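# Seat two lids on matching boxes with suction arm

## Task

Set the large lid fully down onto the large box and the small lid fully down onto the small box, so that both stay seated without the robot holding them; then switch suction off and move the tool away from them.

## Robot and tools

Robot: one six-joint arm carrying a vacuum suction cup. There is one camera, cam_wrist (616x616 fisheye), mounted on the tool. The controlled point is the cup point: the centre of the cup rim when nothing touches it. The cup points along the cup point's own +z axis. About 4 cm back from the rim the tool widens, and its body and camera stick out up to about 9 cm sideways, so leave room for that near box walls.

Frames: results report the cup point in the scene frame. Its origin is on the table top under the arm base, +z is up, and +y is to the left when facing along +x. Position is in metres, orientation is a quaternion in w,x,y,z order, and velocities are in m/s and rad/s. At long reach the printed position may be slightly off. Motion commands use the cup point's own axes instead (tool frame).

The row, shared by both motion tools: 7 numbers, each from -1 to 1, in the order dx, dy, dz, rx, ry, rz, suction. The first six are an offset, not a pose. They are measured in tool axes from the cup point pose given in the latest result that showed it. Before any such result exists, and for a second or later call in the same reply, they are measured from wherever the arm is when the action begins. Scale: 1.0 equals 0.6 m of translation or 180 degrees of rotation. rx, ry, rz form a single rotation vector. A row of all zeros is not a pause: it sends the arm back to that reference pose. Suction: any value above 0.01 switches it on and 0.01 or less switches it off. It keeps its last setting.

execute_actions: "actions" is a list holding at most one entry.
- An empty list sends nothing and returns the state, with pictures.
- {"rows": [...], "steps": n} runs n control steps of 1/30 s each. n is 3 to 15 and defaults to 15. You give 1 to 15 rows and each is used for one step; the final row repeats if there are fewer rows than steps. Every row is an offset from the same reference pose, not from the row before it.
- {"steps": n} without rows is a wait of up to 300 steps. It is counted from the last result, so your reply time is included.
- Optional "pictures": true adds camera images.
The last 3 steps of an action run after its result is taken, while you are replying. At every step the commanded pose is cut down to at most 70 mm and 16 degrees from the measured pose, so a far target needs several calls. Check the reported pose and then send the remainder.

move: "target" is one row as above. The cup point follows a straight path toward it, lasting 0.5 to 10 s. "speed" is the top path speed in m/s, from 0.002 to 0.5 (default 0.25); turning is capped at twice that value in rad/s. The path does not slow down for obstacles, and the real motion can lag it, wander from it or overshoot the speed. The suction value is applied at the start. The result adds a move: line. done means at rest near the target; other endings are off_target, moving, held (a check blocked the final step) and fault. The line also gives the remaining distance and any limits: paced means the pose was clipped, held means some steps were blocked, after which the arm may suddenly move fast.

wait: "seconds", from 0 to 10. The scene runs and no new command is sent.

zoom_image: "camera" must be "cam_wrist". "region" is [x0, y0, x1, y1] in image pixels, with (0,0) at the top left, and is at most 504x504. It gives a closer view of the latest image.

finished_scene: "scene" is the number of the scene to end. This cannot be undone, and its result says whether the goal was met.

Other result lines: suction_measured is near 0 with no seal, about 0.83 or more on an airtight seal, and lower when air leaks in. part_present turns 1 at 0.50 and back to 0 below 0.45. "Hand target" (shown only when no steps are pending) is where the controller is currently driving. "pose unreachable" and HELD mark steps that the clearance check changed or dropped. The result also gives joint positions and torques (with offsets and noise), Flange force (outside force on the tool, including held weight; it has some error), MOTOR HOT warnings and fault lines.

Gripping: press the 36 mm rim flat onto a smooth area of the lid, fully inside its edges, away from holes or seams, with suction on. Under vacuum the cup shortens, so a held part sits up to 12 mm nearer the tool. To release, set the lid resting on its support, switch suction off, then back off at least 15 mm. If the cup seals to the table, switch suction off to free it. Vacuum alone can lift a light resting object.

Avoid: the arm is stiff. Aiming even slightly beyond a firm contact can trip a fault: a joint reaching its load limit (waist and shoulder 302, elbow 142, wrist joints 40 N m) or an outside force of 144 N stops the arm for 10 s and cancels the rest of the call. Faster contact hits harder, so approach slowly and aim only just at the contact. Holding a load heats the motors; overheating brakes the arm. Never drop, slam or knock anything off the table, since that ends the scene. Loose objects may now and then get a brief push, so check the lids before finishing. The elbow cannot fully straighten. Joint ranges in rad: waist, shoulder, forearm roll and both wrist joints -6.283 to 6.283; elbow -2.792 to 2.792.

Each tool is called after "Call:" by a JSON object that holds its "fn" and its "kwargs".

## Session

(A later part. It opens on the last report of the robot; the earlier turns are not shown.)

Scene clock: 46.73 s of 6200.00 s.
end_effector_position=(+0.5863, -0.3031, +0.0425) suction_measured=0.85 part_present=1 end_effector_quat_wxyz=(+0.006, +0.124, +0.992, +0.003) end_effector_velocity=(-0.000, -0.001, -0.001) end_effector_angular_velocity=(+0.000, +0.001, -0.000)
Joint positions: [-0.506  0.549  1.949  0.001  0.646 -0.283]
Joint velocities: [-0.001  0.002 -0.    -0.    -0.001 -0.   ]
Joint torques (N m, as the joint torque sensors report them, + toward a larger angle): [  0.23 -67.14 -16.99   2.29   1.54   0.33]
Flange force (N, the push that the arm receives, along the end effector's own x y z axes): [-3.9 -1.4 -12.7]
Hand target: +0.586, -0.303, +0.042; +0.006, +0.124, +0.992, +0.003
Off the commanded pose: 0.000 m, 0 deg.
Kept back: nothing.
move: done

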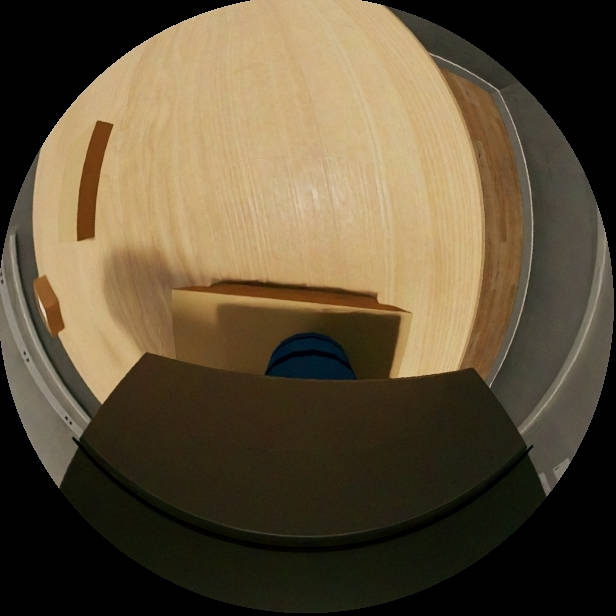

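Call:
{"fn": "move", "kwargs": {"target": [0,0,-0.03,0,0,0,0], "speed": 0.03}}

Call:
{"fn": "move", "kwargs": {"target": [0,0,-0.2,0,0,-0.07,0]}}

Call:
{"fn": "move", "kwargs": {"target": [-0.2,0.37,0,0,0,0,0]}}

Scene clock: 47.83 s of 6200.00 s.
end_effector_position=(+0.5861, -0.3031, +0.0605) suction_measured=0.00 part_present=0 end_effector_quat_wxyz=(+0.006, +0.124, +0.992, +0.003) end_effector_velocity=(+0.000, -0.000, -0.000) end_effector_angular_velocity=(-0.000, -0.001, +0.002)
Joint positions: [-0.506  0.524  1.943  0.001  0.676 -0.283]
Joint velocities: [ 0.     0.001 -0.     0.    -0.001 -0.002]
Joint torques (N m, as the joint torque sensors report them, + toward a larger angle): [  1.34 -76.49 -26.58   2.5    0.56   0.24]
Flange force (N, the push that the arm receives, along the end effector's own x y z axes): [2.0 -1.7 2.8]
Hand target: +0.586, -0.303, +0.060; +0.006, +0.124, +0.992, +0.003
Off the commanded pose: 0.000 m, 0 deg.
Kept back: nothing.
move: done

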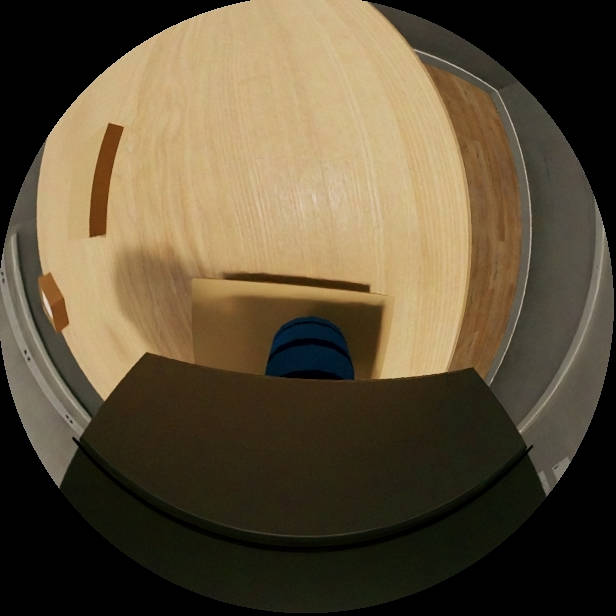

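Scene clock: 48.70 s of 6200.00 s.
end_effector_position=(+0.5845, -0.3034, +0.1804) suction_measured=0.00 part_present=0 end_effector_quat_wxyz=(+0.007, +0.014, +1.000, +0.002) end_effector_velocity=(+0.000, -0.000, +0.001) end_effector_angular_velocity=(+0.000, -0.001, -0.001)
Joint positions: [-0.506  0.378  1.884  0.001  0.882 -0.503]
Joint velocities: [-0.001 -0.001 -0.001  0.001  0.001 -0.001]
Joint torques (N m, as the joint torque sensors report them, + toward a larger angle): [  1.05 -68.5  -33.21   3.09   0.43   0.13]
Flange force (N, the push that the arm receives, along the end effector's own x y z axes): [3.8 0.2 2.1]
Hand target: +0.585, -0.303, +0.181; +0.007, +0.014, +1.000, +0.002
Off the commanded pose: 0.000 m, 0 deg.
Kept back: nothing.
move: done

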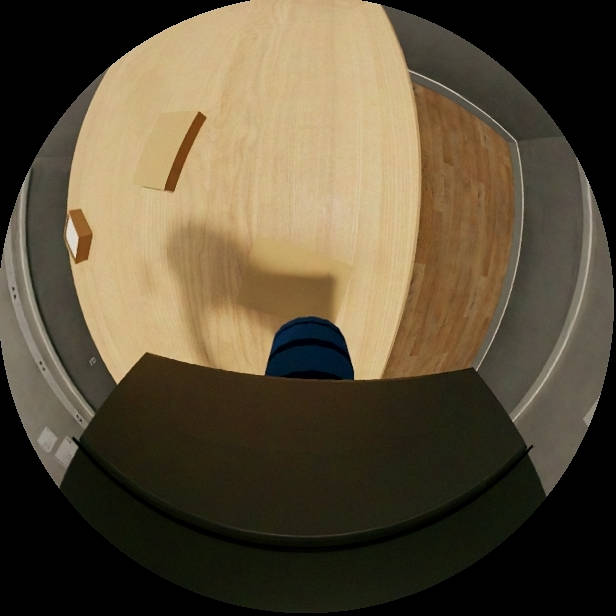

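Scene clock: 50.13 s of 6200.00 s.
end_effector_position=(+0.7101, -0.0844, +0.1826) suction_measured=0.00 part_present=0 end_effector_quat_wxyz=(+0.006, +0.014, +1.000, +0.002) end_effector_velocity=(+0.001, +0.001, +0.000) end_effector_angular_velocity=(-0.001, -0.001, +0.002)
Joint positions: [-0.142  0.452  1.768  0.002  0.924 -0.14 ]
Joint velocities: [ 0.001  0.    -0.001 -0.001 -0.    -0.   ]
Joint torques (N m, as the joint torque sensors report them, + toward a larger angle): [  1.53 -76.52 -34.01   3.05   0.47   0.1 ]
Flange force (N, the push that the arm receives, along the end effector's own x y z axes): [3.1 -2.0 2.0]
Hand target: +0.710, -0.084, +0.183; +0.006, +0.014, +1.000, +0.002
Off the commanded pose: 0.001 m, 0 deg.
Kept back: nothing.
move: done

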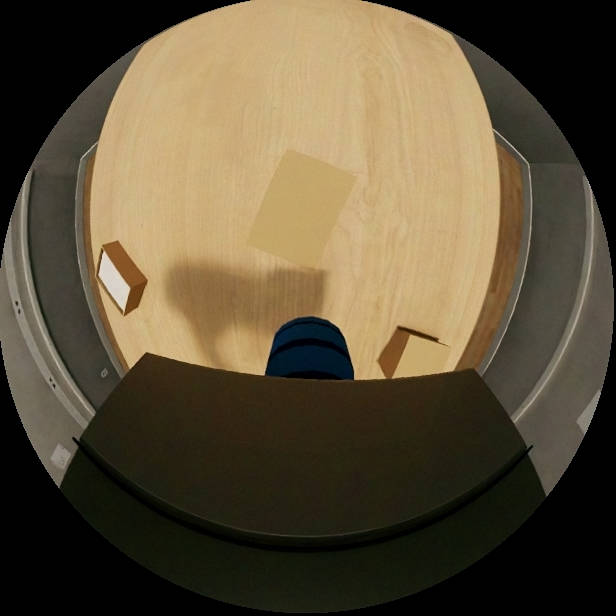

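Call:
{"fn": "move", "kwargs": {"target": [-0.15,0,0.22,0,0,0,0]}}

Call:
{"fn": "move", "kwargs": {"target": [0,0,0.045,0,0,0,1], "speed": 0.02}}

Scene clock: 51.43 s of 6200.00 s.
end_effector_position=(+0.8017, -0.0864, +0.0518) suction_measured=0.00 part_present=0 end_effector_quat_wxyz=(+0.006, +0.014, +1.000, +0.002) end_effector_velocity=(-0.000, -0.000, -0.001) end_effector_angular_velocity=(+0.001, +0.001, -0.002)
Joint positions: [-0.127  0.703  1.629  0.002  0.812 -0.124]
Joint velocities: [-0.001  0.001 -0.     0.001 -0.     0.   ]
Joint torques (N m, as the joint torque sensors report them, + toward a larger angle): [  0.54 -94.67 -30.73   3.01   0.54   0.23]
Flange force (N, the push that the arm receives, along the end effector's own x y z axes): [2.9 -1.1 1.6]
Hand target: +0.802, -0.086, +0.052; +0.006, +0.014, +1.000, +0.002
Off the commanded pose: 0.000 m, 0 deg.
Kept back: nothing.
move: done

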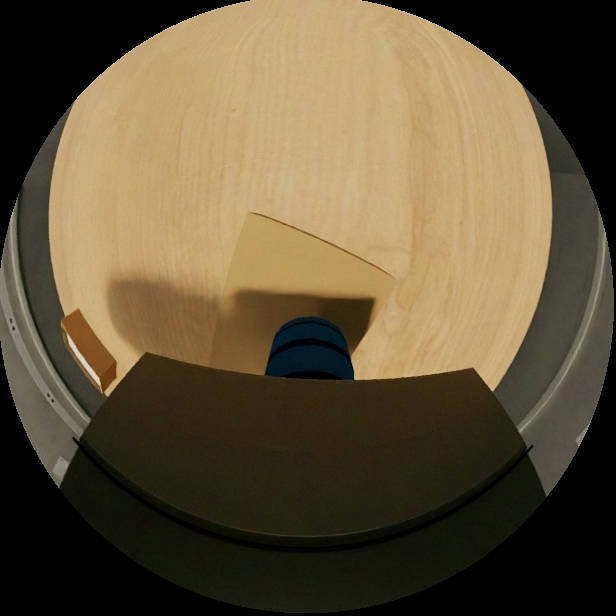

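Scene clock: 53.00 s of 6200.00 s.
end_effector_position=(+0.8020, -0.0863, +0.0248) suction_measured=0.80 part_present=1 end_effector_quat_wxyz=(+0.006, +0.014, +1.000, +0.002) end_effector_velocity=(-0.000, -0.000, +0.000) end_effector_angular_velocity=(+0.000, +0.002, +0.001)
Joint positions: [-0.127  0.733  1.635  0.002  0.776 -0.124]
Joint velocities: [-0.    -0.    -0.    -0.     0.002 -0.001]
Joint torques (N m, as the joint torque sensors report them, + toward a larger angle): [  0.14 -96.29 -29.7    2.84   0.46   0.21]
Flange force (N, the push that the arm receives, along the end effector's own x y z axes): [2.9 -0.3 0.7]
Hand target: +0.802, -0.086, +0.025; +0.006, +0.014, +1.000, +0.002
Off the commanded pose: 0.000 m, 0 deg.
Kept back: nothing.
move: done

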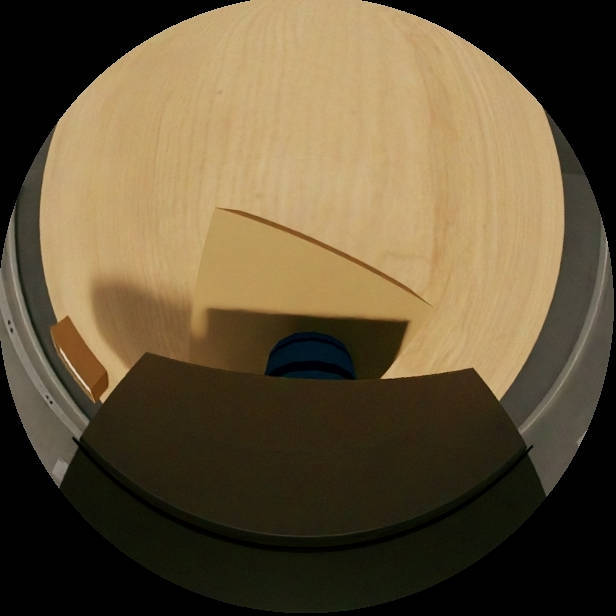

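Call:
{"fn": "move", "kwargs": {"target": [0,0,-0.2,0,0,0,1]}}

Call:
{"fn": "move", "kwargs": {"target": [0.25,0.62,0,0,0,-0.3,1]}}

Scene clock: 54.93 s of 6200.00 s.
end_effector_position=(+0.8005, -0.0866, +0.1447) suction_measured=0.85 part_present=1 end_effector_quat_wxyz=(+0.006, +0.014, +1.000, +0.002) end_effector_velocity=(+0.000, -0.001, +0.001) end_effector_angular_velocity=(-0.001, -0.001, -0.002)
Joint positions: [-0.126  0.607  1.592  0.002  0.944 -0.124]
Joint velocities: [-0.    -0.001 -0.001 -0.    -0.     0.002]
Joint torques (N m, as the joint torque sensors report them, + toward a larger angle): [  0.43 -92.07 -34.28   3.2    0.56   0.26]
Flange force (N, the push that the arm receives, along the end effector's own x y z axes): [1.0 -1.2 3.6]
Hand target: +0.800, -0.087, +0.145; +0.006, +0.014, +1.000, +0.002
Off the commanded pose: 0.000 m, 0 deg.
Kept back: nothing.
move: done

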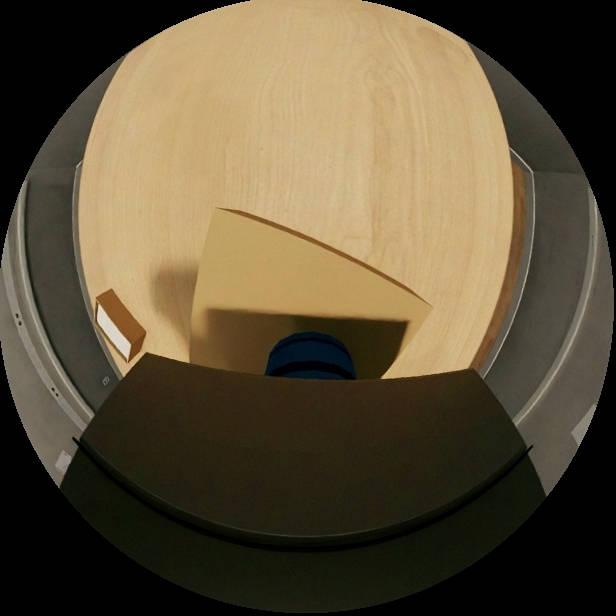

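Scene clock: 57.20 s of 6200.00 s.
end_effector_position=(+0.6599, +0.2892, +0.1439) suction_measured=0.85 part_present=1 end_effector_quat_wxyz=(+0.006, -0.442, +0.897, -0.001) end_effector_velocity=(-0.001, -0.000, -0.001) end_effector_angular_velocity=(-0.001, +0.003, -0.001)
Joint positions: [ 0.388  0.498  1.781  0.003  0.864 -0.552]
Joint velocities: [ 0.     0.002 -0.     0.     0.002  0.001]
Joint torques (N m, as the joint torque sensors report them, + toward a larger angle): [ -0.48 -79.81 -32.41   3.06   0.53   0.26]
Flange force (N, the push that the arm receives, along the end effector's own x y z axes): [1.9 0.0 3.3]
Hand target: +0.660, +0.289, +0.144; +0.006, -0.442, +0.897, -0.001
Off the commanded pose: 0.001 m, 0 deg.
Kept back: nothing.
move: done

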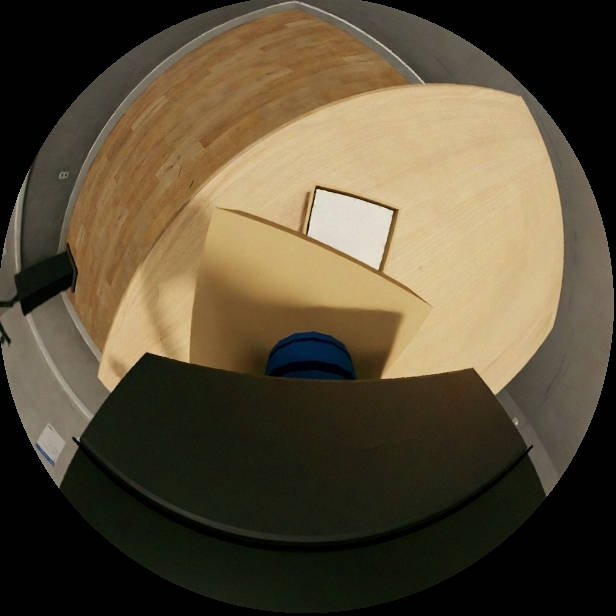

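Call:
{"fn": "move", "kwargs": {"target": [-0.08,-0.05,0.08,0,0,-0.02,1], "speed": 0.1}}

Scene clock: 58.50 s of 6200.00 s.
end_effector_position=(+0.7135, +0.3091, +0.0967) suction_measured=0.85 part_present=1 end_effector_quat_wxyz=(+0.006, -0.470, +0.883, -0.001) end_effector_velocity=(-0.000, -0.001, -0.001) end_effector_angular_velocity=(-0.001, +0.003, -0.002)
Joint positions: [ 0.388  0.62   1.679  0.003  0.845 -0.616]
Joint velocities: [-0.001  0.001 -0.     0.     0.002  0.   ]
Joint torques (N m, as the joint torque sensors report them, + toward a larger angle): [  0.17 -89.16 -31.35   2.94   0.39   0.28]
Flange force (N, the push that the arm receives, along the end effector's own x y z axes): [2.4 -0.5 1.3]
Hand target: +0.714, +0.309, +0.097; +0.006, -0.470, +0.883, -0.001
Off the commanded pose: 0.000 m, 0 deg.
Kept back: nothing.
move: done

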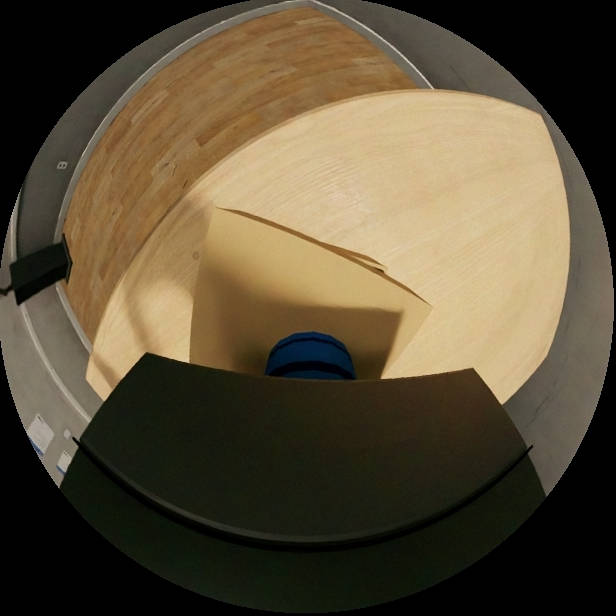

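Call:
{"fn": "move", "kwargs": {"target": [0,0,0.07,0,0,0,1], "speed": 0.012}}

Scene clock: 72.00 s of 6200.00 s.
end_effector_position=(+0.7148, +0.3098, +0.0619) suction_measured=0.85 part_present=1 end_effector_quat_wxyz=(+0.008, -0.470, +0.883, -0.001) end_effector_velocity=(+0.000, -0.001, +0.000) end_effector_angular_velocity=(-0.001, -0.001, +0.000)
Joint positions: [ 0.388  0.658  1.69   0.003  0.792 -0.616]
Joint velocities: [-0.001 -0.     0.    -0.001 -0.    -0.   ]
Joint torques (N m, as the joint torque sensors report them, + toward a larger angle): [ -1.92 -67.75 -22.76   2.71  -1.55   0.11]
Flange force (N, the push that the arm receives, along the end effector's own x y z axes): [7.8 6.7 -30.3]
Hand target: +0.715, +0.310, +0.062; +0.008, -0.470, +0.883, -0.001
Off the commanded pose: 0.007 m, 0 deg.
FORCE FAULT: contact force on the arm reached its limit, and the arm stopped for 10 seconds. The contact can be on any part of the arm, not only on its tool. The arm's remaining commands of this call were not run. The arm holds still and accepts commands again. Move the arm away from the contact; if what it grips holds it there, let go first. Pushing or pulling that hard again can fault the arm again.
Kept back: nothing.
move: fault

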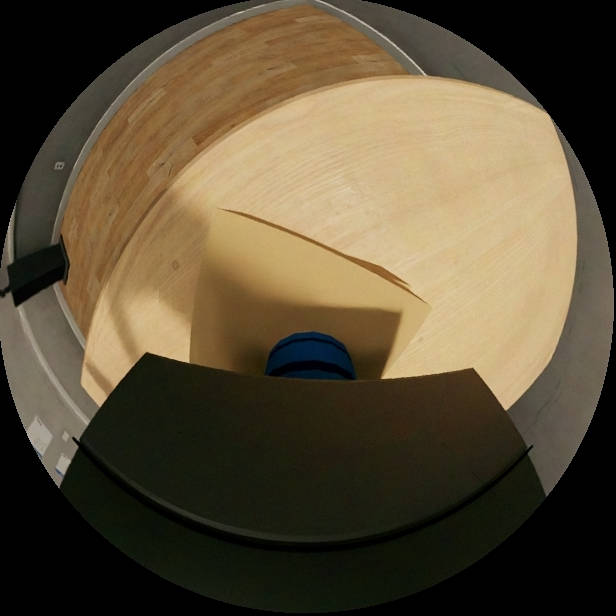

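Release and inspect.

Call:
{"fn": "move", "kwargs": {"target": [0,0,-0.03,0,0,0,0], "speed": 0.03}}

Call:
{"fn": "move", "kwargs": {"target": [0.1,0,-0.3,0,0,0,0]}}

Scene clock: 73.10 s of 6200.00 s.
end_effector_position=(+0.7145, +0.3097, +0.0799) suction_measured=0.00 part_present=0 end_effector_quat_wxyz=(+0.008, -0.470, +0.883, -0.001) end_effector_velocity=(-0.000, +0.000, +0.000) end_effector_angular_velocity=(+0.001, +0.000, -0.001)
Joint positions: [ 0.388  0.638  1.685  0.003  0.817 -0.616]
Joint velocities: [ 0.    -0.001 -0.     0.001  0.001  0.   ]
Joint torques (N m, as the joint torque sensors report them, + toward a larger angle): [ -0.27 -89.41 -31.15   2.9    0.41   0.27]
Flange force (N, the push that the arm receives, along the end effector's own x y z axes): [3.3 1.2 1.0]
Hand target: +0.715, +0.310, +0.080; +0.008, -0.470, +0.883, -0.001
Off the commanded pose: 0.000 m, 0 deg.
Kept back: nothing.
move: done

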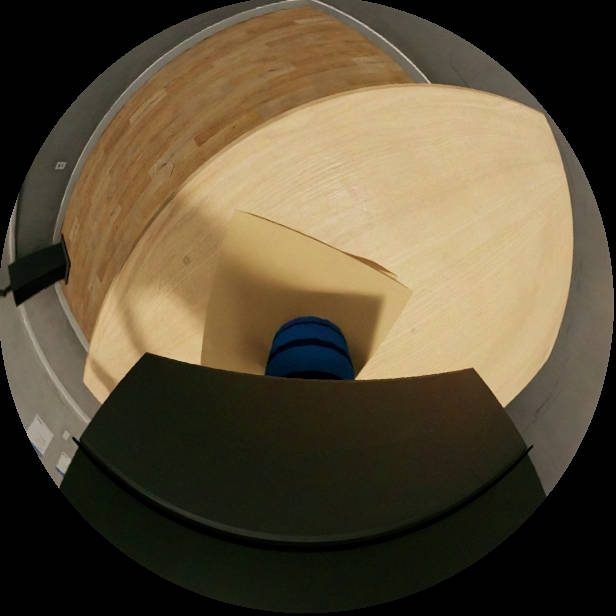

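Scene clock: 74.23 s of 6200.00 s.
end_effector_position=(+0.6783, +0.2593, +0.2591) suction_measured=0.00 part_present=0 end_effector_quat_wxyz=(+0.008, -0.470, +0.883, -0.001) end_effector_velocity=(-0.000, -0.001, +0.001) end_effector_angular_velocity=(-0.001, +0.001, -0.001)
Joint positions: [ 0.34   0.399  1.687  0.003  1.055 -0.663]
Joint velocities: [-0.001 -0.001 -0.    -0.001  0.002 -0.   ]
Joint torques (N m, as the joint torque sensors report them, + toward a larger angle): [ -1.01 -74.68 -36.51   3.59   0.48   0.14]
Flange force (N, the push that the arm receives, along the end effector's own x y z axes): [0.6 0.5 3.3]
Hand target: +0.678, +0.259, +0.259; +0.008, -0.470, +0.883, -0.001
Off the commanded pose: 0.000 m, 0 deg.
Kept back: nothing.
move: done

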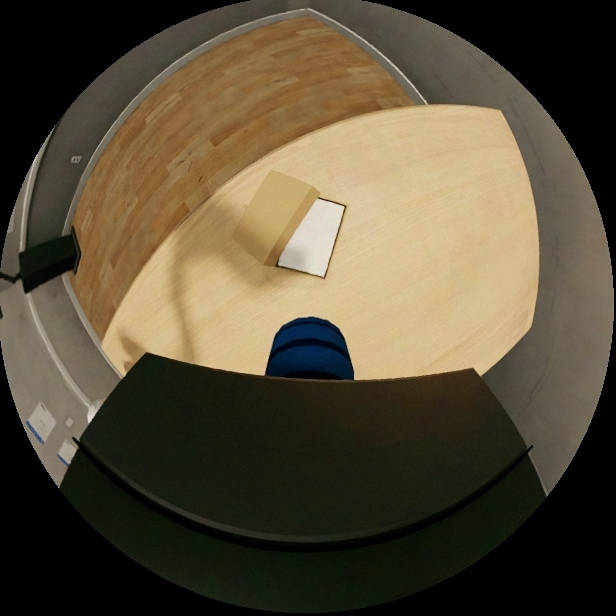

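Call:
{"fn": "move", "kwargs": {"target": [-0.16,0.09,0.27,0.14,0,0,0]}}

Call:
{"fn": "move", "kwargs": {"target": [0,0,0.07,0,0,0,1], "speed": 0.012}}

Scene clock: 75.80 s of 6200.00 s.
end_effector_position=(+0.6894, +0.3694, +0.0976) suction_measured=0.00 part_present=0 end_effector_quat_wxyz=(+0.110, -0.457, +0.861, -0.194) end_effector_velocity=(-0.001, +0.001, -0.000) end_effector_angular_velocity=(-0.000, -0.001, +0.002)
Joint positions: [ 0.614  0.596  1.787 -0.662  0.693  0.115]
Joint velocities: [ 0.002  0.     0.001 -0.003 -0.001  0.003]
Joint torques (N m, as the joint torque sensors report them, + toward a larger angle): [  0.56 -82.62 -28.01   1.35   0.63   0.36]
Flange force (N, the push that the arm receives, along the end effector's own x y z axes): [4.0 -1.5 -0.1]
Hand target: +0.689, +0.369, +0.097; +0.110, -0.457, +0.861, -0.194
Off the commanded pose: 0.000 m, 0 deg.
Kept back: nothing.
move: done

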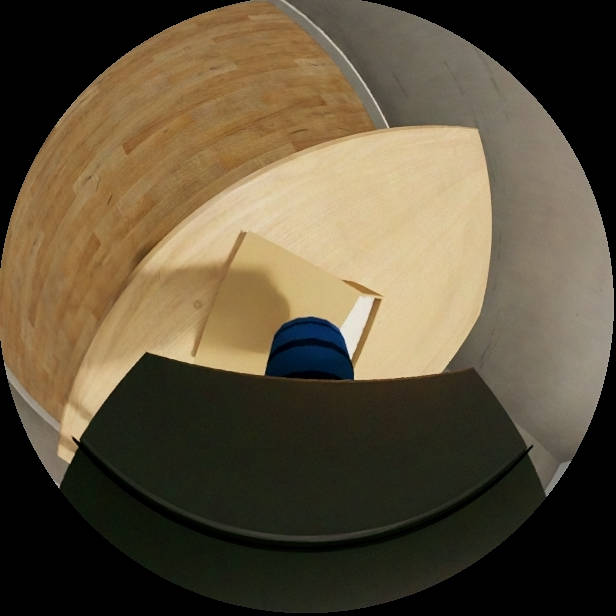

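Scene clock: 79.53 s of 6200.00 s.
end_effector_position=(+0.7049, +0.3596, +0.0598) suction_measured=0.00 part_present=0 end_effector_quat_wxyz=(+0.110, -0.456, +0.861, -0.194) end_effector_velocity=(-0.000, +0.000, +0.001) end_effector_angular_velocity=(+0.001, -0.001, -0.000)
Joint positions: [ 0.591  0.65   1.783 -0.703  0.645  0.148]
Joint velocities: [ 0.    -0.001  0.     0.    -0.     0.   ]
Joint torques (N m, as the joint torque sensors report them, + toward a larger angle): [ -0.29 -85.48 -25.31   1.41   0.61   0.28]
Flange force (N, the push that the arm receives, along the end effector's own x y z axes): [1.5 -1.3 -0.4]
Hand target: +0.705, +0.360, +0.060; +0.110, -0.456, +0.861, -0.194
Off the commanded pose: 0.000 m, 0 deg.
Kept back: nothing.
move: done

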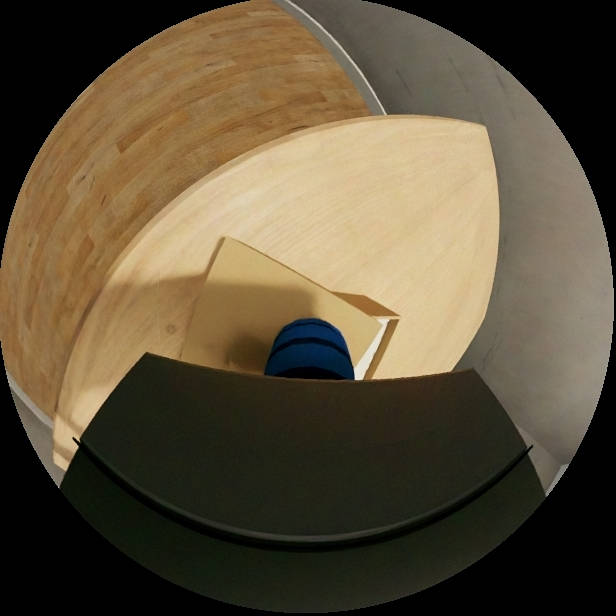

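Shift left a bit and press further.

Call:
{"fn": "move", "kwargs": {"target": [0,0.03,0.025,0,0,0,1], "speed": 0.01}}

Scene clock: 82.33 s of 6200.00 s.
end_effector_position=(+0.6971, +0.3652, +0.0386) suction_measured=0.00 part_present=0 end_effector_quat_wxyz=(+0.110, -0.456, +0.861, -0.194) end_effector_velocity=(-0.001, -0.000, -0.003) end_effector_angular_velocity=(-0.001, +0.003, +0.001)
Joint positions: [ 0.604  0.673  1.794 -0.733  0.625  0.196]
Joint velocities: [ 0.     0.003  0.001  0.    -0.002 -0.   ]
Joint torques (N m, as the joint torque sensors report them, + toward a larger angle): [ 1.8   3.1  22.09  9.53 -1.79  0.53]
Flange force (N, the push that the arm receives, along the end effector's own x y z axes): [0.1 -52.7 -100.8]
Hand target: +0.697, +0.365, +0.038; +0.110, -0.456, +0.861, -0.194
Off the commanded pose: 0.000 m, 0 deg.
Kept back: nothing.
move: done

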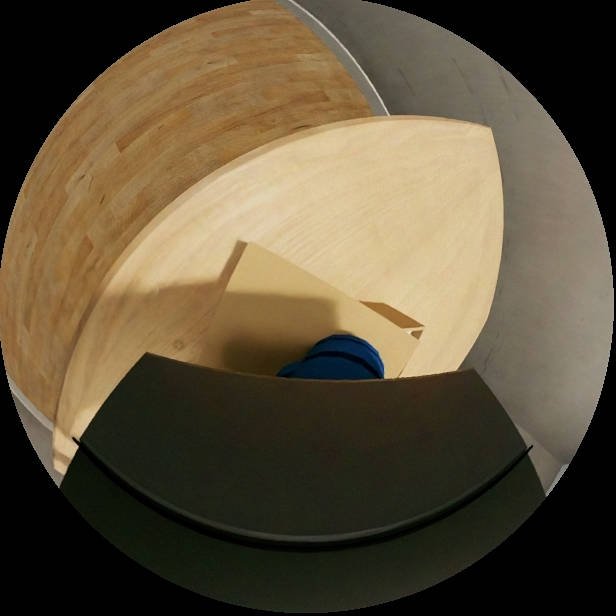

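Call:
{"fn": "move", "kwargs": {"target": [0,0,-0.03,-0.07,0,0,1], "speed": 0.05}}

Call:
{"fn": "move", "kwargs": {"target": [0,0,0.015,0,0,0,1], "speed": 0.01}}

Scene clock: 85.00 s of 6200.00 s.
end_effector_position=(+0.6905, +0.3695, +0.0548) suction_measured=0.76 part_present=1 end_effector_quat_wxyz=(+0.059, -0.466, +0.877, -0.098) end_effector_velocity=(-0.001, +0.001, -0.001) end_effector_angular_velocity=(+0.001, +0.002, +0.001)
Joint positions: [ 0.542  0.648  1.745 -0.317  0.672 -0.219]
Joint velocities: [ 0.001  0.001 -0.     0.003  0.001 -0.003]
Joint torques (N m, as the joint torque sensors report them, + toward a larger angle): [  1.7  -83.96 -26.68   2.96  -0.08   0.27]
Flange force (N, the push that the arm receives, along the end effector's own x y z axes): [4.7 -2.8 -3.9]
Hand target: +0.690, +0.370, +0.055; +0.059, -0.466, +0.877, -0.098
Off the commanded pose: 0.000 m, 0 deg.
Kept back: nothing.
move: done

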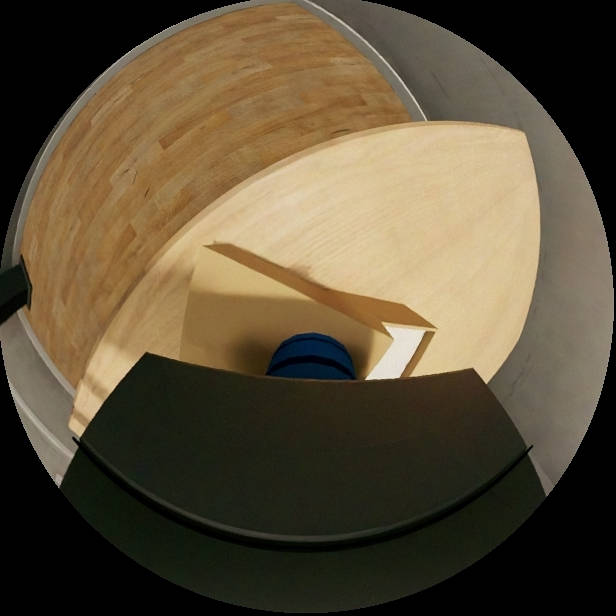

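Scene clock: 86.13 s of 6200.00 s.
end_effector_position=(+0.6923, +0.3685, +0.0462) suction_measured=0.85 part_present=1 end_effector_quat_wxyz=(+0.060, -0.466, +0.877, -0.098) end_effector_velocity=(-0.002, +0.000, -0.002) end_effector_angular_velocity=(-0.001, +0.003, +0.002)
Joint positions: [ 0.539  0.66   1.745 -0.321  0.66  -0.215]
Joint velocities: [ 0.001  0.002  0.001  0.001 -0.    -0.001]
Joint torques (N m, as the joint torque sensors report them, + toward a larger angle): [-10.02 -47.99  -7.42   2.65   1.52   0.33]
Flange force (N, the push that the arm receives, along the end effector's own x y z axes): [-2.5 0.2 -52.3]
Hand target: +0.692, +0.368, +0.046; +0.059, -0.466, +0.877, -0.098
Off the commanded pose: 0.000 m, 0 deg.
Kept back: nothing.
move: done

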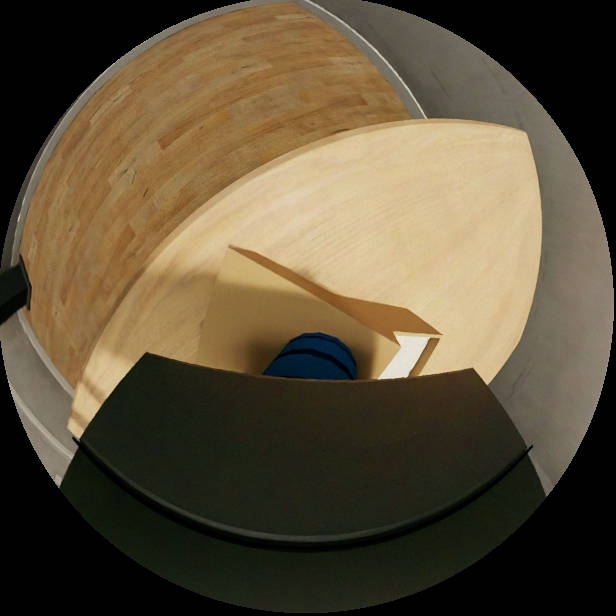

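Held. Lift, level, shift right.

Call:
{"fn": "move", "kwargs": {"target": [0,0,-0.1,-0.07,0,0,1], "speed": 0.08}}

Call:
{"fn": "move", "kwargs": {"target": [0,-0.06,0,0,0,0,1], "speed": 0.08}}

Scene clock: 88.03 s of 6200.00 s.
end_effector_position=(+0.6805, +0.3757, +0.1047) suction_measured=0.85 part_present=1 end_effector_quat_wxyz=(+0.008, -0.470, +0.883, -0.001) end_effector_velocity=(+0.000, -0.000, -0.000) end_effector_angular_velocity=(+0.001, +0.001, -0.002)
Joint positions: [ 0.484  0.609  1.678  0.003  0.852 -0.52 ]
Joint velocities: [-0.001  0.001 -0.     0.002  0.    -0.   ]
Joint torques (N m, as the joint torque sensors report them, + toward a larger angle): [  0.01 -88.96 -32.09   3.12   0.51   0.1 ]
Flange force (N, the push that the arm receives, along the end effector's own x y z axes): [2.3 -0.4 3.3]
Hand target: +0.681, +0.376, +0.105; +0.008, -0.470, +0.883, -0.001
Off the commanded pose: 0.000 m, 0 deg.
Kept back: nothing.
move: done

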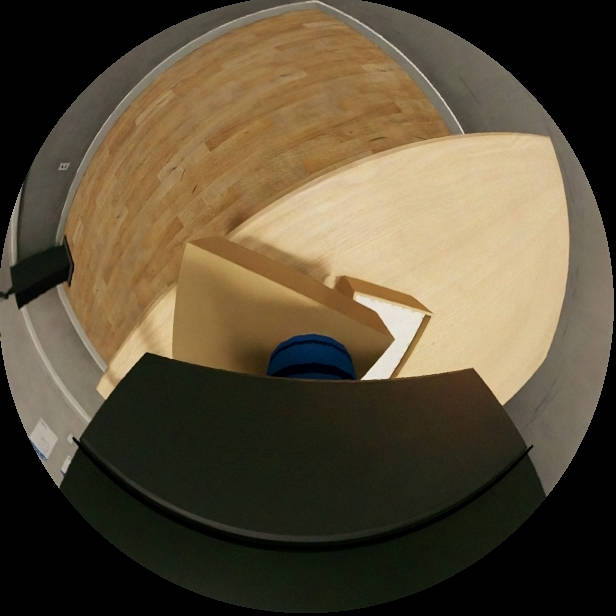

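Scene clock: 88.80 s of 6200.00 s.
end_effector_position=(+0.7104, +0.3557, +0.1051) suction_measured=0.85 part_present=1 end_effector_quat_wxyz=(+0.008, -0.470, +0.883, -0.001) end_effector_velocity=(-0.001, +0.000, -0.000) end_effector_angular_velocity=(-0.001, +0.002, +0.001)
Joint positions: [ 0.444  0.63   1.639  0.003  0.87  -0.56 ]
Joint velocities: [ 0.001  0.     0.     0.     0.001 -0.   ]
Joint torques (N m, as the joint torque sensors report them, + toward a larger angle): [ -0.43 -90.84 -32.28   2.97   0.57   0.2 ]
Flange force (N, the push that the arm receives, along the end effector's own x y z axes): [2.1 0.5 2.2]
Hand target: +0.710, +0.356, +0.105; +0.008, -0.470, +0.883, -0.001
Off the commanded pose: 0.000 m, 0 deg.
Kept back: nothing.
move: done

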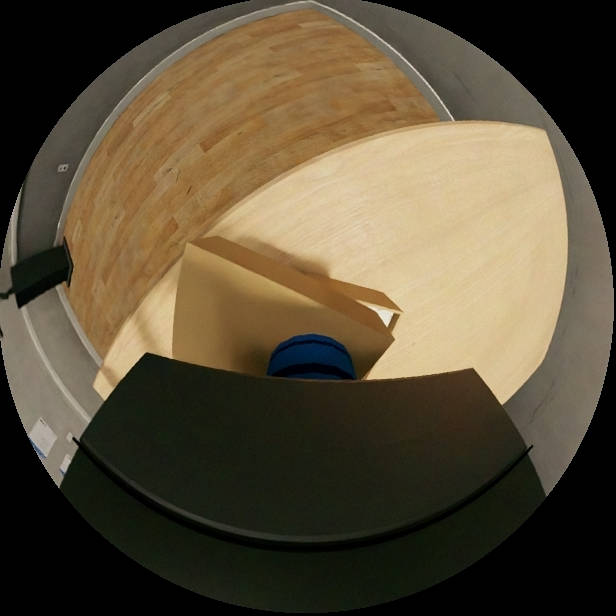

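Call:
{"fn": "move", "kwargs": {"target": [-0.01,-0.04,0.03,0,0,-0.045,1], "speed": 0.05}}

Scene clock: 90.70 s of 6200.00 s.
end_effector_position=(+0.7340, +0.3473, +0.0875) suction_measured=0.85 part_present=1 end_effector_quat_wxyz=(+0.008, -0.531, +0.847, -0.002) end_effector_velocity=(+0.000, +0.000, +0.000) end_effector_angular_velocity=(+0.000, -0.001, +0.003)
Joint positions: [ 0.423  0.67   1.606  0.002  0.863 -0.722]
Joint velocities: [ 0.     0.    -0.     0.    -0.001 -0.002]
Joint torques (N m, as the joint torque sensors report them, + toward a larger angle): [ -0.43 -93.83 -32.28   2.8    0.52   0.09]
Flange force (N, the push that the arm receives, along the end effector's own x y z axes): [2.6 1.4 1.3]
Hand target: +0.734, +0.347, +0.087; +0.008, -0.531, +0.847, -0.002
Off the commanded pose: 0.000 m, 0 deg.
Kept back: nothing.
move: done

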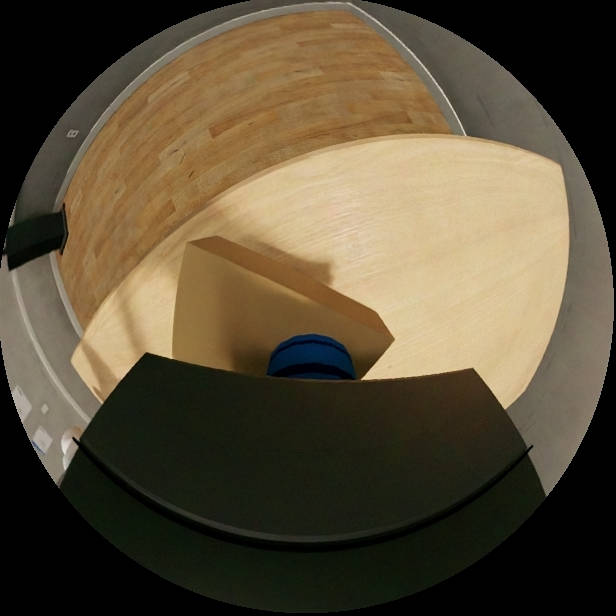

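Call:
{"fn": "move", "kwargs": {"target": [0,0,0.033,0,0,0,1], "speed": 0.01}}

Scene clock: 93.13 s of 6200.00 s.
end_effector_position=(+0.7343, +0.3474, +0.0677) suction_measured=0.85 part_present=1 end_effector_quat_wxyz=(+0.008, -0.531, +0.847, -0.002) end_effector_velocity=(-0.000, +0.000, -0.001) end_effector_angular_velocity=(+0.000, +0.001, -0.001)
Joint positions: [ 0.423  0.692  1.612  0.003  0.836 -0.722]
Joint velocities: [-0.     0.001 -0.     0.001  0.    -0.   ]
Joint torques (N m, as the joint torque sensors report them, + toward a larger angle): [ -0.78 -94.75 -31.83   3.11   0.44   0.13]
Flange force (N, the push that the arm receives, along the end effector's own x y z axes): [2.7 1.9 1.4]
Hand target: +0.734, +0.347, +0.068; +0.008, -0.531, +0.847, -0.002
Off the commanded pose: 0.000 m, 0 deg.
Kept back: nothing.
move: done

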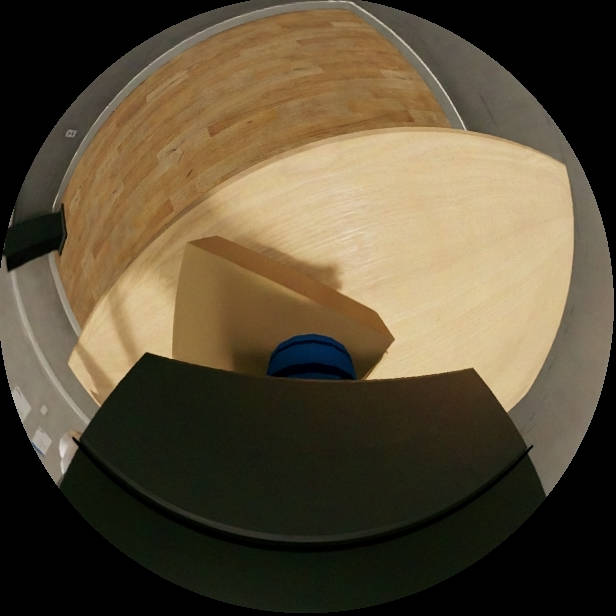

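Call:
{"fn": "move", "kwargs": {"target": [0,0,0.012,0,0,0,1], "speed": 0.01}}

Scene clock: 94.30 s of 6200.00 s.
end_effector_position=(+0.7345, +0.3475, +0.0606) suction_measured=0.85 part_present=1 end_effector_quat_wxyz=(+0.008, -0.531, +0.847, -0.002) end_effector_velocity=(-0.001, +0.000, -0.001) end_effector_angular_velocity=(-0.001, +0.002, -0.000)
Joint positions: [ 0.423  0.699  1.614  0.003  0.826 -0.722]
Joint velocities: [0.001 0.001 0.001 0.    0.    0.001]
Joint torques (N m, as the joint torque sensors report them, + toward a larger angle): [ -7.6  -71.84 -18.01   1.21   1.04   0.14]
Flange force (N, the push that the arm receives, along the end effector's own x y z axes): [-5.5 6.2 -26.7]
Hand target: +0.734, +0.347, +0.060; +0.008, -0.531, +0.847, -0.002
Off the commanded pose: 0.000 m, 0 deg.
Kept back: nothing.
move: done

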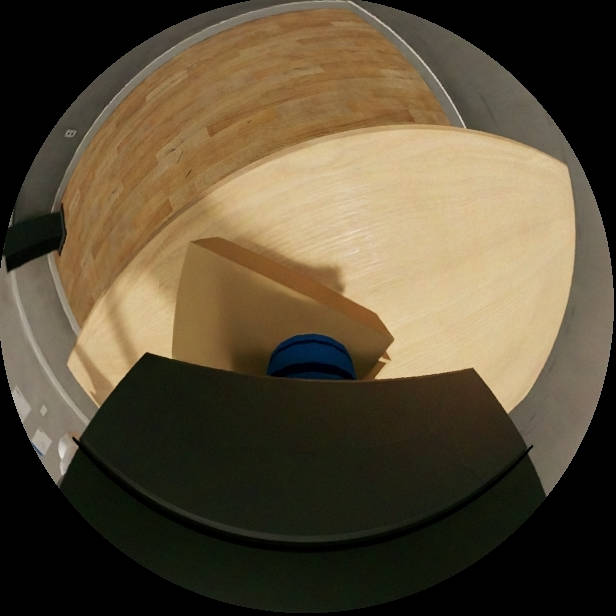

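Call:
{"fn": "move", "kwargs": {"target": [0.015,-0.015,-0.025,0,0,0,1], "speed": 0.03}}

Scene clock: 95.47 s of 6200.00 s.
end_effector_position=(+0.7384, +0.3354, +0.0756) suction_measured=0.85 part_present=1 end_effector_quat_wxyz=(+0.008, -0.531, +0.847, -0.002) end_effector_velocity=(+0.001, -0.000, +0.001) end_effector_angular_velocity=(+0.001, -0.002, -0.000)
Joint positions: [ 0.407  0.682  1.613  0.003  0.845 -0.738]
Joint velocities: [-0.001 -0.001 -0.    -0.    -0.001 -0.   ]
Joint torques (N m, as the joint torque sensors report them, + toward a larger angle): [ -0.22 -93.88 -31.73   2.96   0.43   0.2 ]
Flange force (N, the push that the arm receives, along the end effector's own x y z axes): [2.9 1.5 0.6]
Hand target: +0.738, +0.335, +0.076; +0.008, -0.531, +0.847, -0.002
Off the commanded pose: 0.000 m, 0 deg.
Kept back: nothing.
move: done

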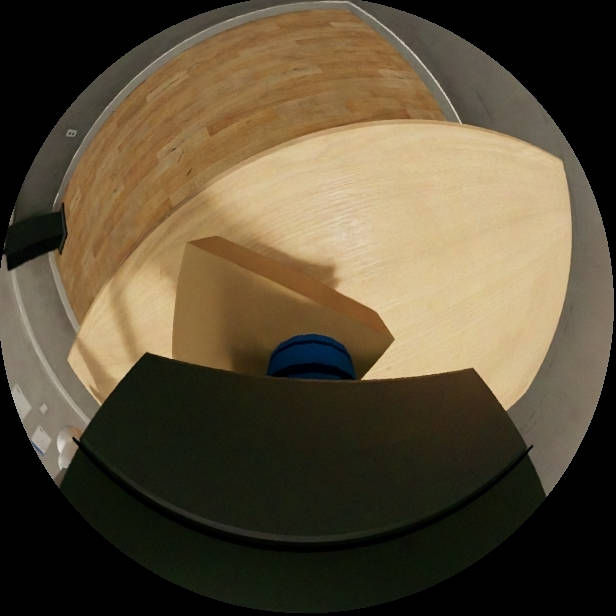

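Call:
{"fn": "move", "kwargs": {"target": [0,0,0.025,0,0,0,1], "speed": 0.01}}

Scene clock: 97.43 s of 6200.00 s.
end_effector_position=(+0.7387, +0.3355, +0.0607) suction_measured=0.85 part_present=1 end_effector_quat_wxyz=(+0.008, -0.531, +0.847, -0.002) end_effector_velocity=(+0.000, -0.001, -0.001) end_effector_angular_velocity=(+0.000, +0.001, -0.000)
Joint positions: [ 0.408  0.698  1.617  0.003  0.824 -0.738]
Joint velocities: [-0.001  0.001  0.     0.001 -0.    -0.001]
Joint torques (N m, as the joint torque sensors report them, + toward a larger angle): [ -6.96 -68.13 -17.37   1.4    0.83   0.25]
Flange force (N, the push that the arm receives, along the end effector's own x y z axes): [-2.8 6.7 -31.3]
Hand target: +0.739, +0.335, +0.061; +0.008, -0.531, +0.847, -0.002
Off the commanded pose: 0.000 m, 0 deg.
Kept back: nothing.
move: done

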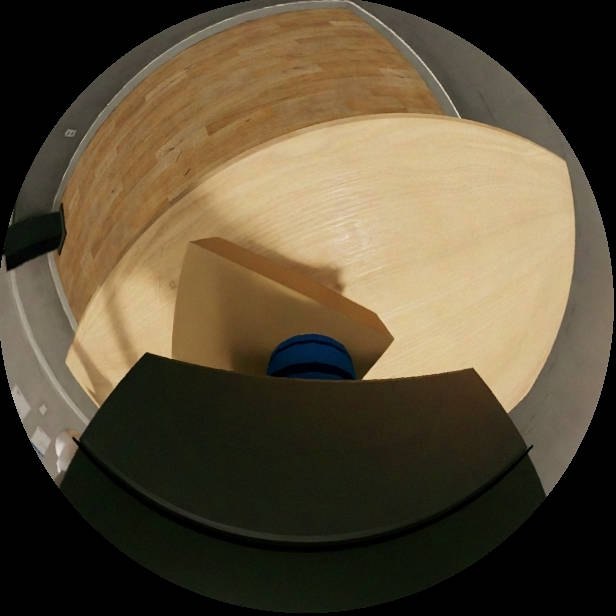

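Try another 1.2 cm back.

Call:
{"fn": "move", "kwargs": {"target": [0.02,0,-0.025,0,0,0,1], "speed": 0.03}}

Call:
{"fn": "move", "kwargs": {"target": [0,0,0.025,0,0,0,1], "speed": 0.01}}

Scene clock: 98.57 s of 6200.00 s.
end_effector_position=(+0.7333, +0.3247, +0.0756) suction_measured=0.85 part_present=1 end_effector_quat_wxyz=(+0.008, -0.531, +0.847, -0.002) end_effector_velocity=(-0.001, +0.001, -0.002) end_effector_angular_velocity=(-0.001, +0.003, +0.001)
Joint positions: [ 0.397  0.671  1.634  0.003  0.835 -0.748]
Joint velocities: [ 0.001  0.002  0.001  0.     0.001 -0.   ]
Joint torques (N m, as the joint torque sensors report them, + toward a larger angle): [ -0.25 -93.28 -31.75   3.08   0.47   0.2 ]
Flange force (N, the push that the arm receives, along the end effector's own x y z axes): [2.9 1.0 1.9]
Hand target: +0.733, +0.325, +0.076; +0.008, -0.531, +0.847, -0.002
Off the commanded pose: 0.000 m, 0 deg.
Kept back: nothing.
move: done

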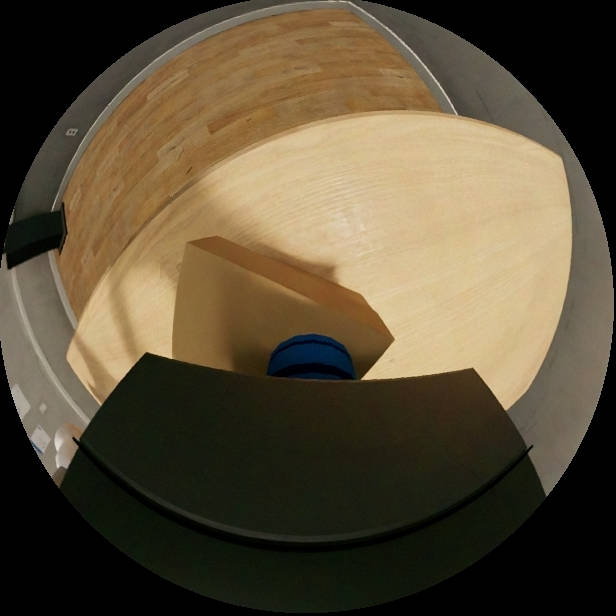

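Scene clock: 100.30 s of 6200.00 s.
end_effector_position=(+0.7336, +0.3248, +0.0607) suction_measured=0.85 part_present=1 end_effector_quat_wxyz=(+0.008, -0.531, +0.847, -0.002) end_effector_velocity=(-0.001, +0.002, +0.001) end_effector_angular_velocity=(+0.000, -0.002, +0.002)
Joint positions: [ 0.397  0.687  1.638  0.003  0.814 -0.748]
Joint velocities: [ 0.002 -0.002  0.001 -0.001 -0.     0.001]
Joint torques (N m, as the joint torque sensors report them, + toward a larger angle): [ -6.23 -65.17 -16.1    1.64   0.33   0.29]
Flange force (N, the push that the arm receives, along the end effector's own x y z axes): [-3.0 6.6 -35.6]
Hand target: +0.734, +0.325, +0.061; +0.008, -0.531, +0.847, -0.002
Off the commanded pose: 0.000 m, 0 deg.
Kept back: nothing.
move: done

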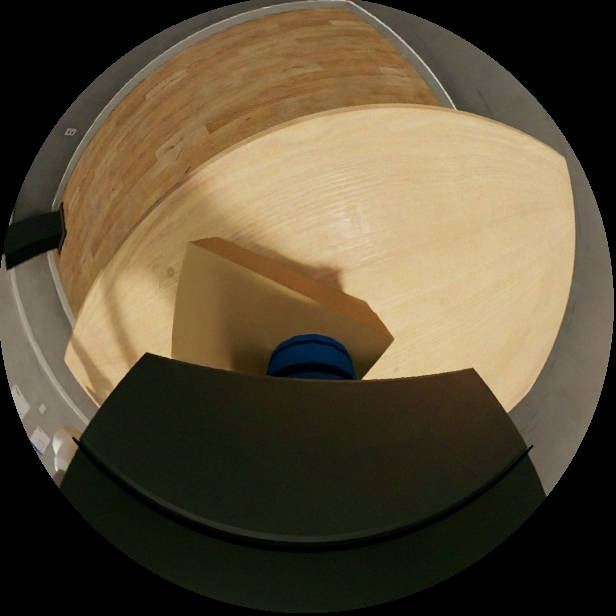

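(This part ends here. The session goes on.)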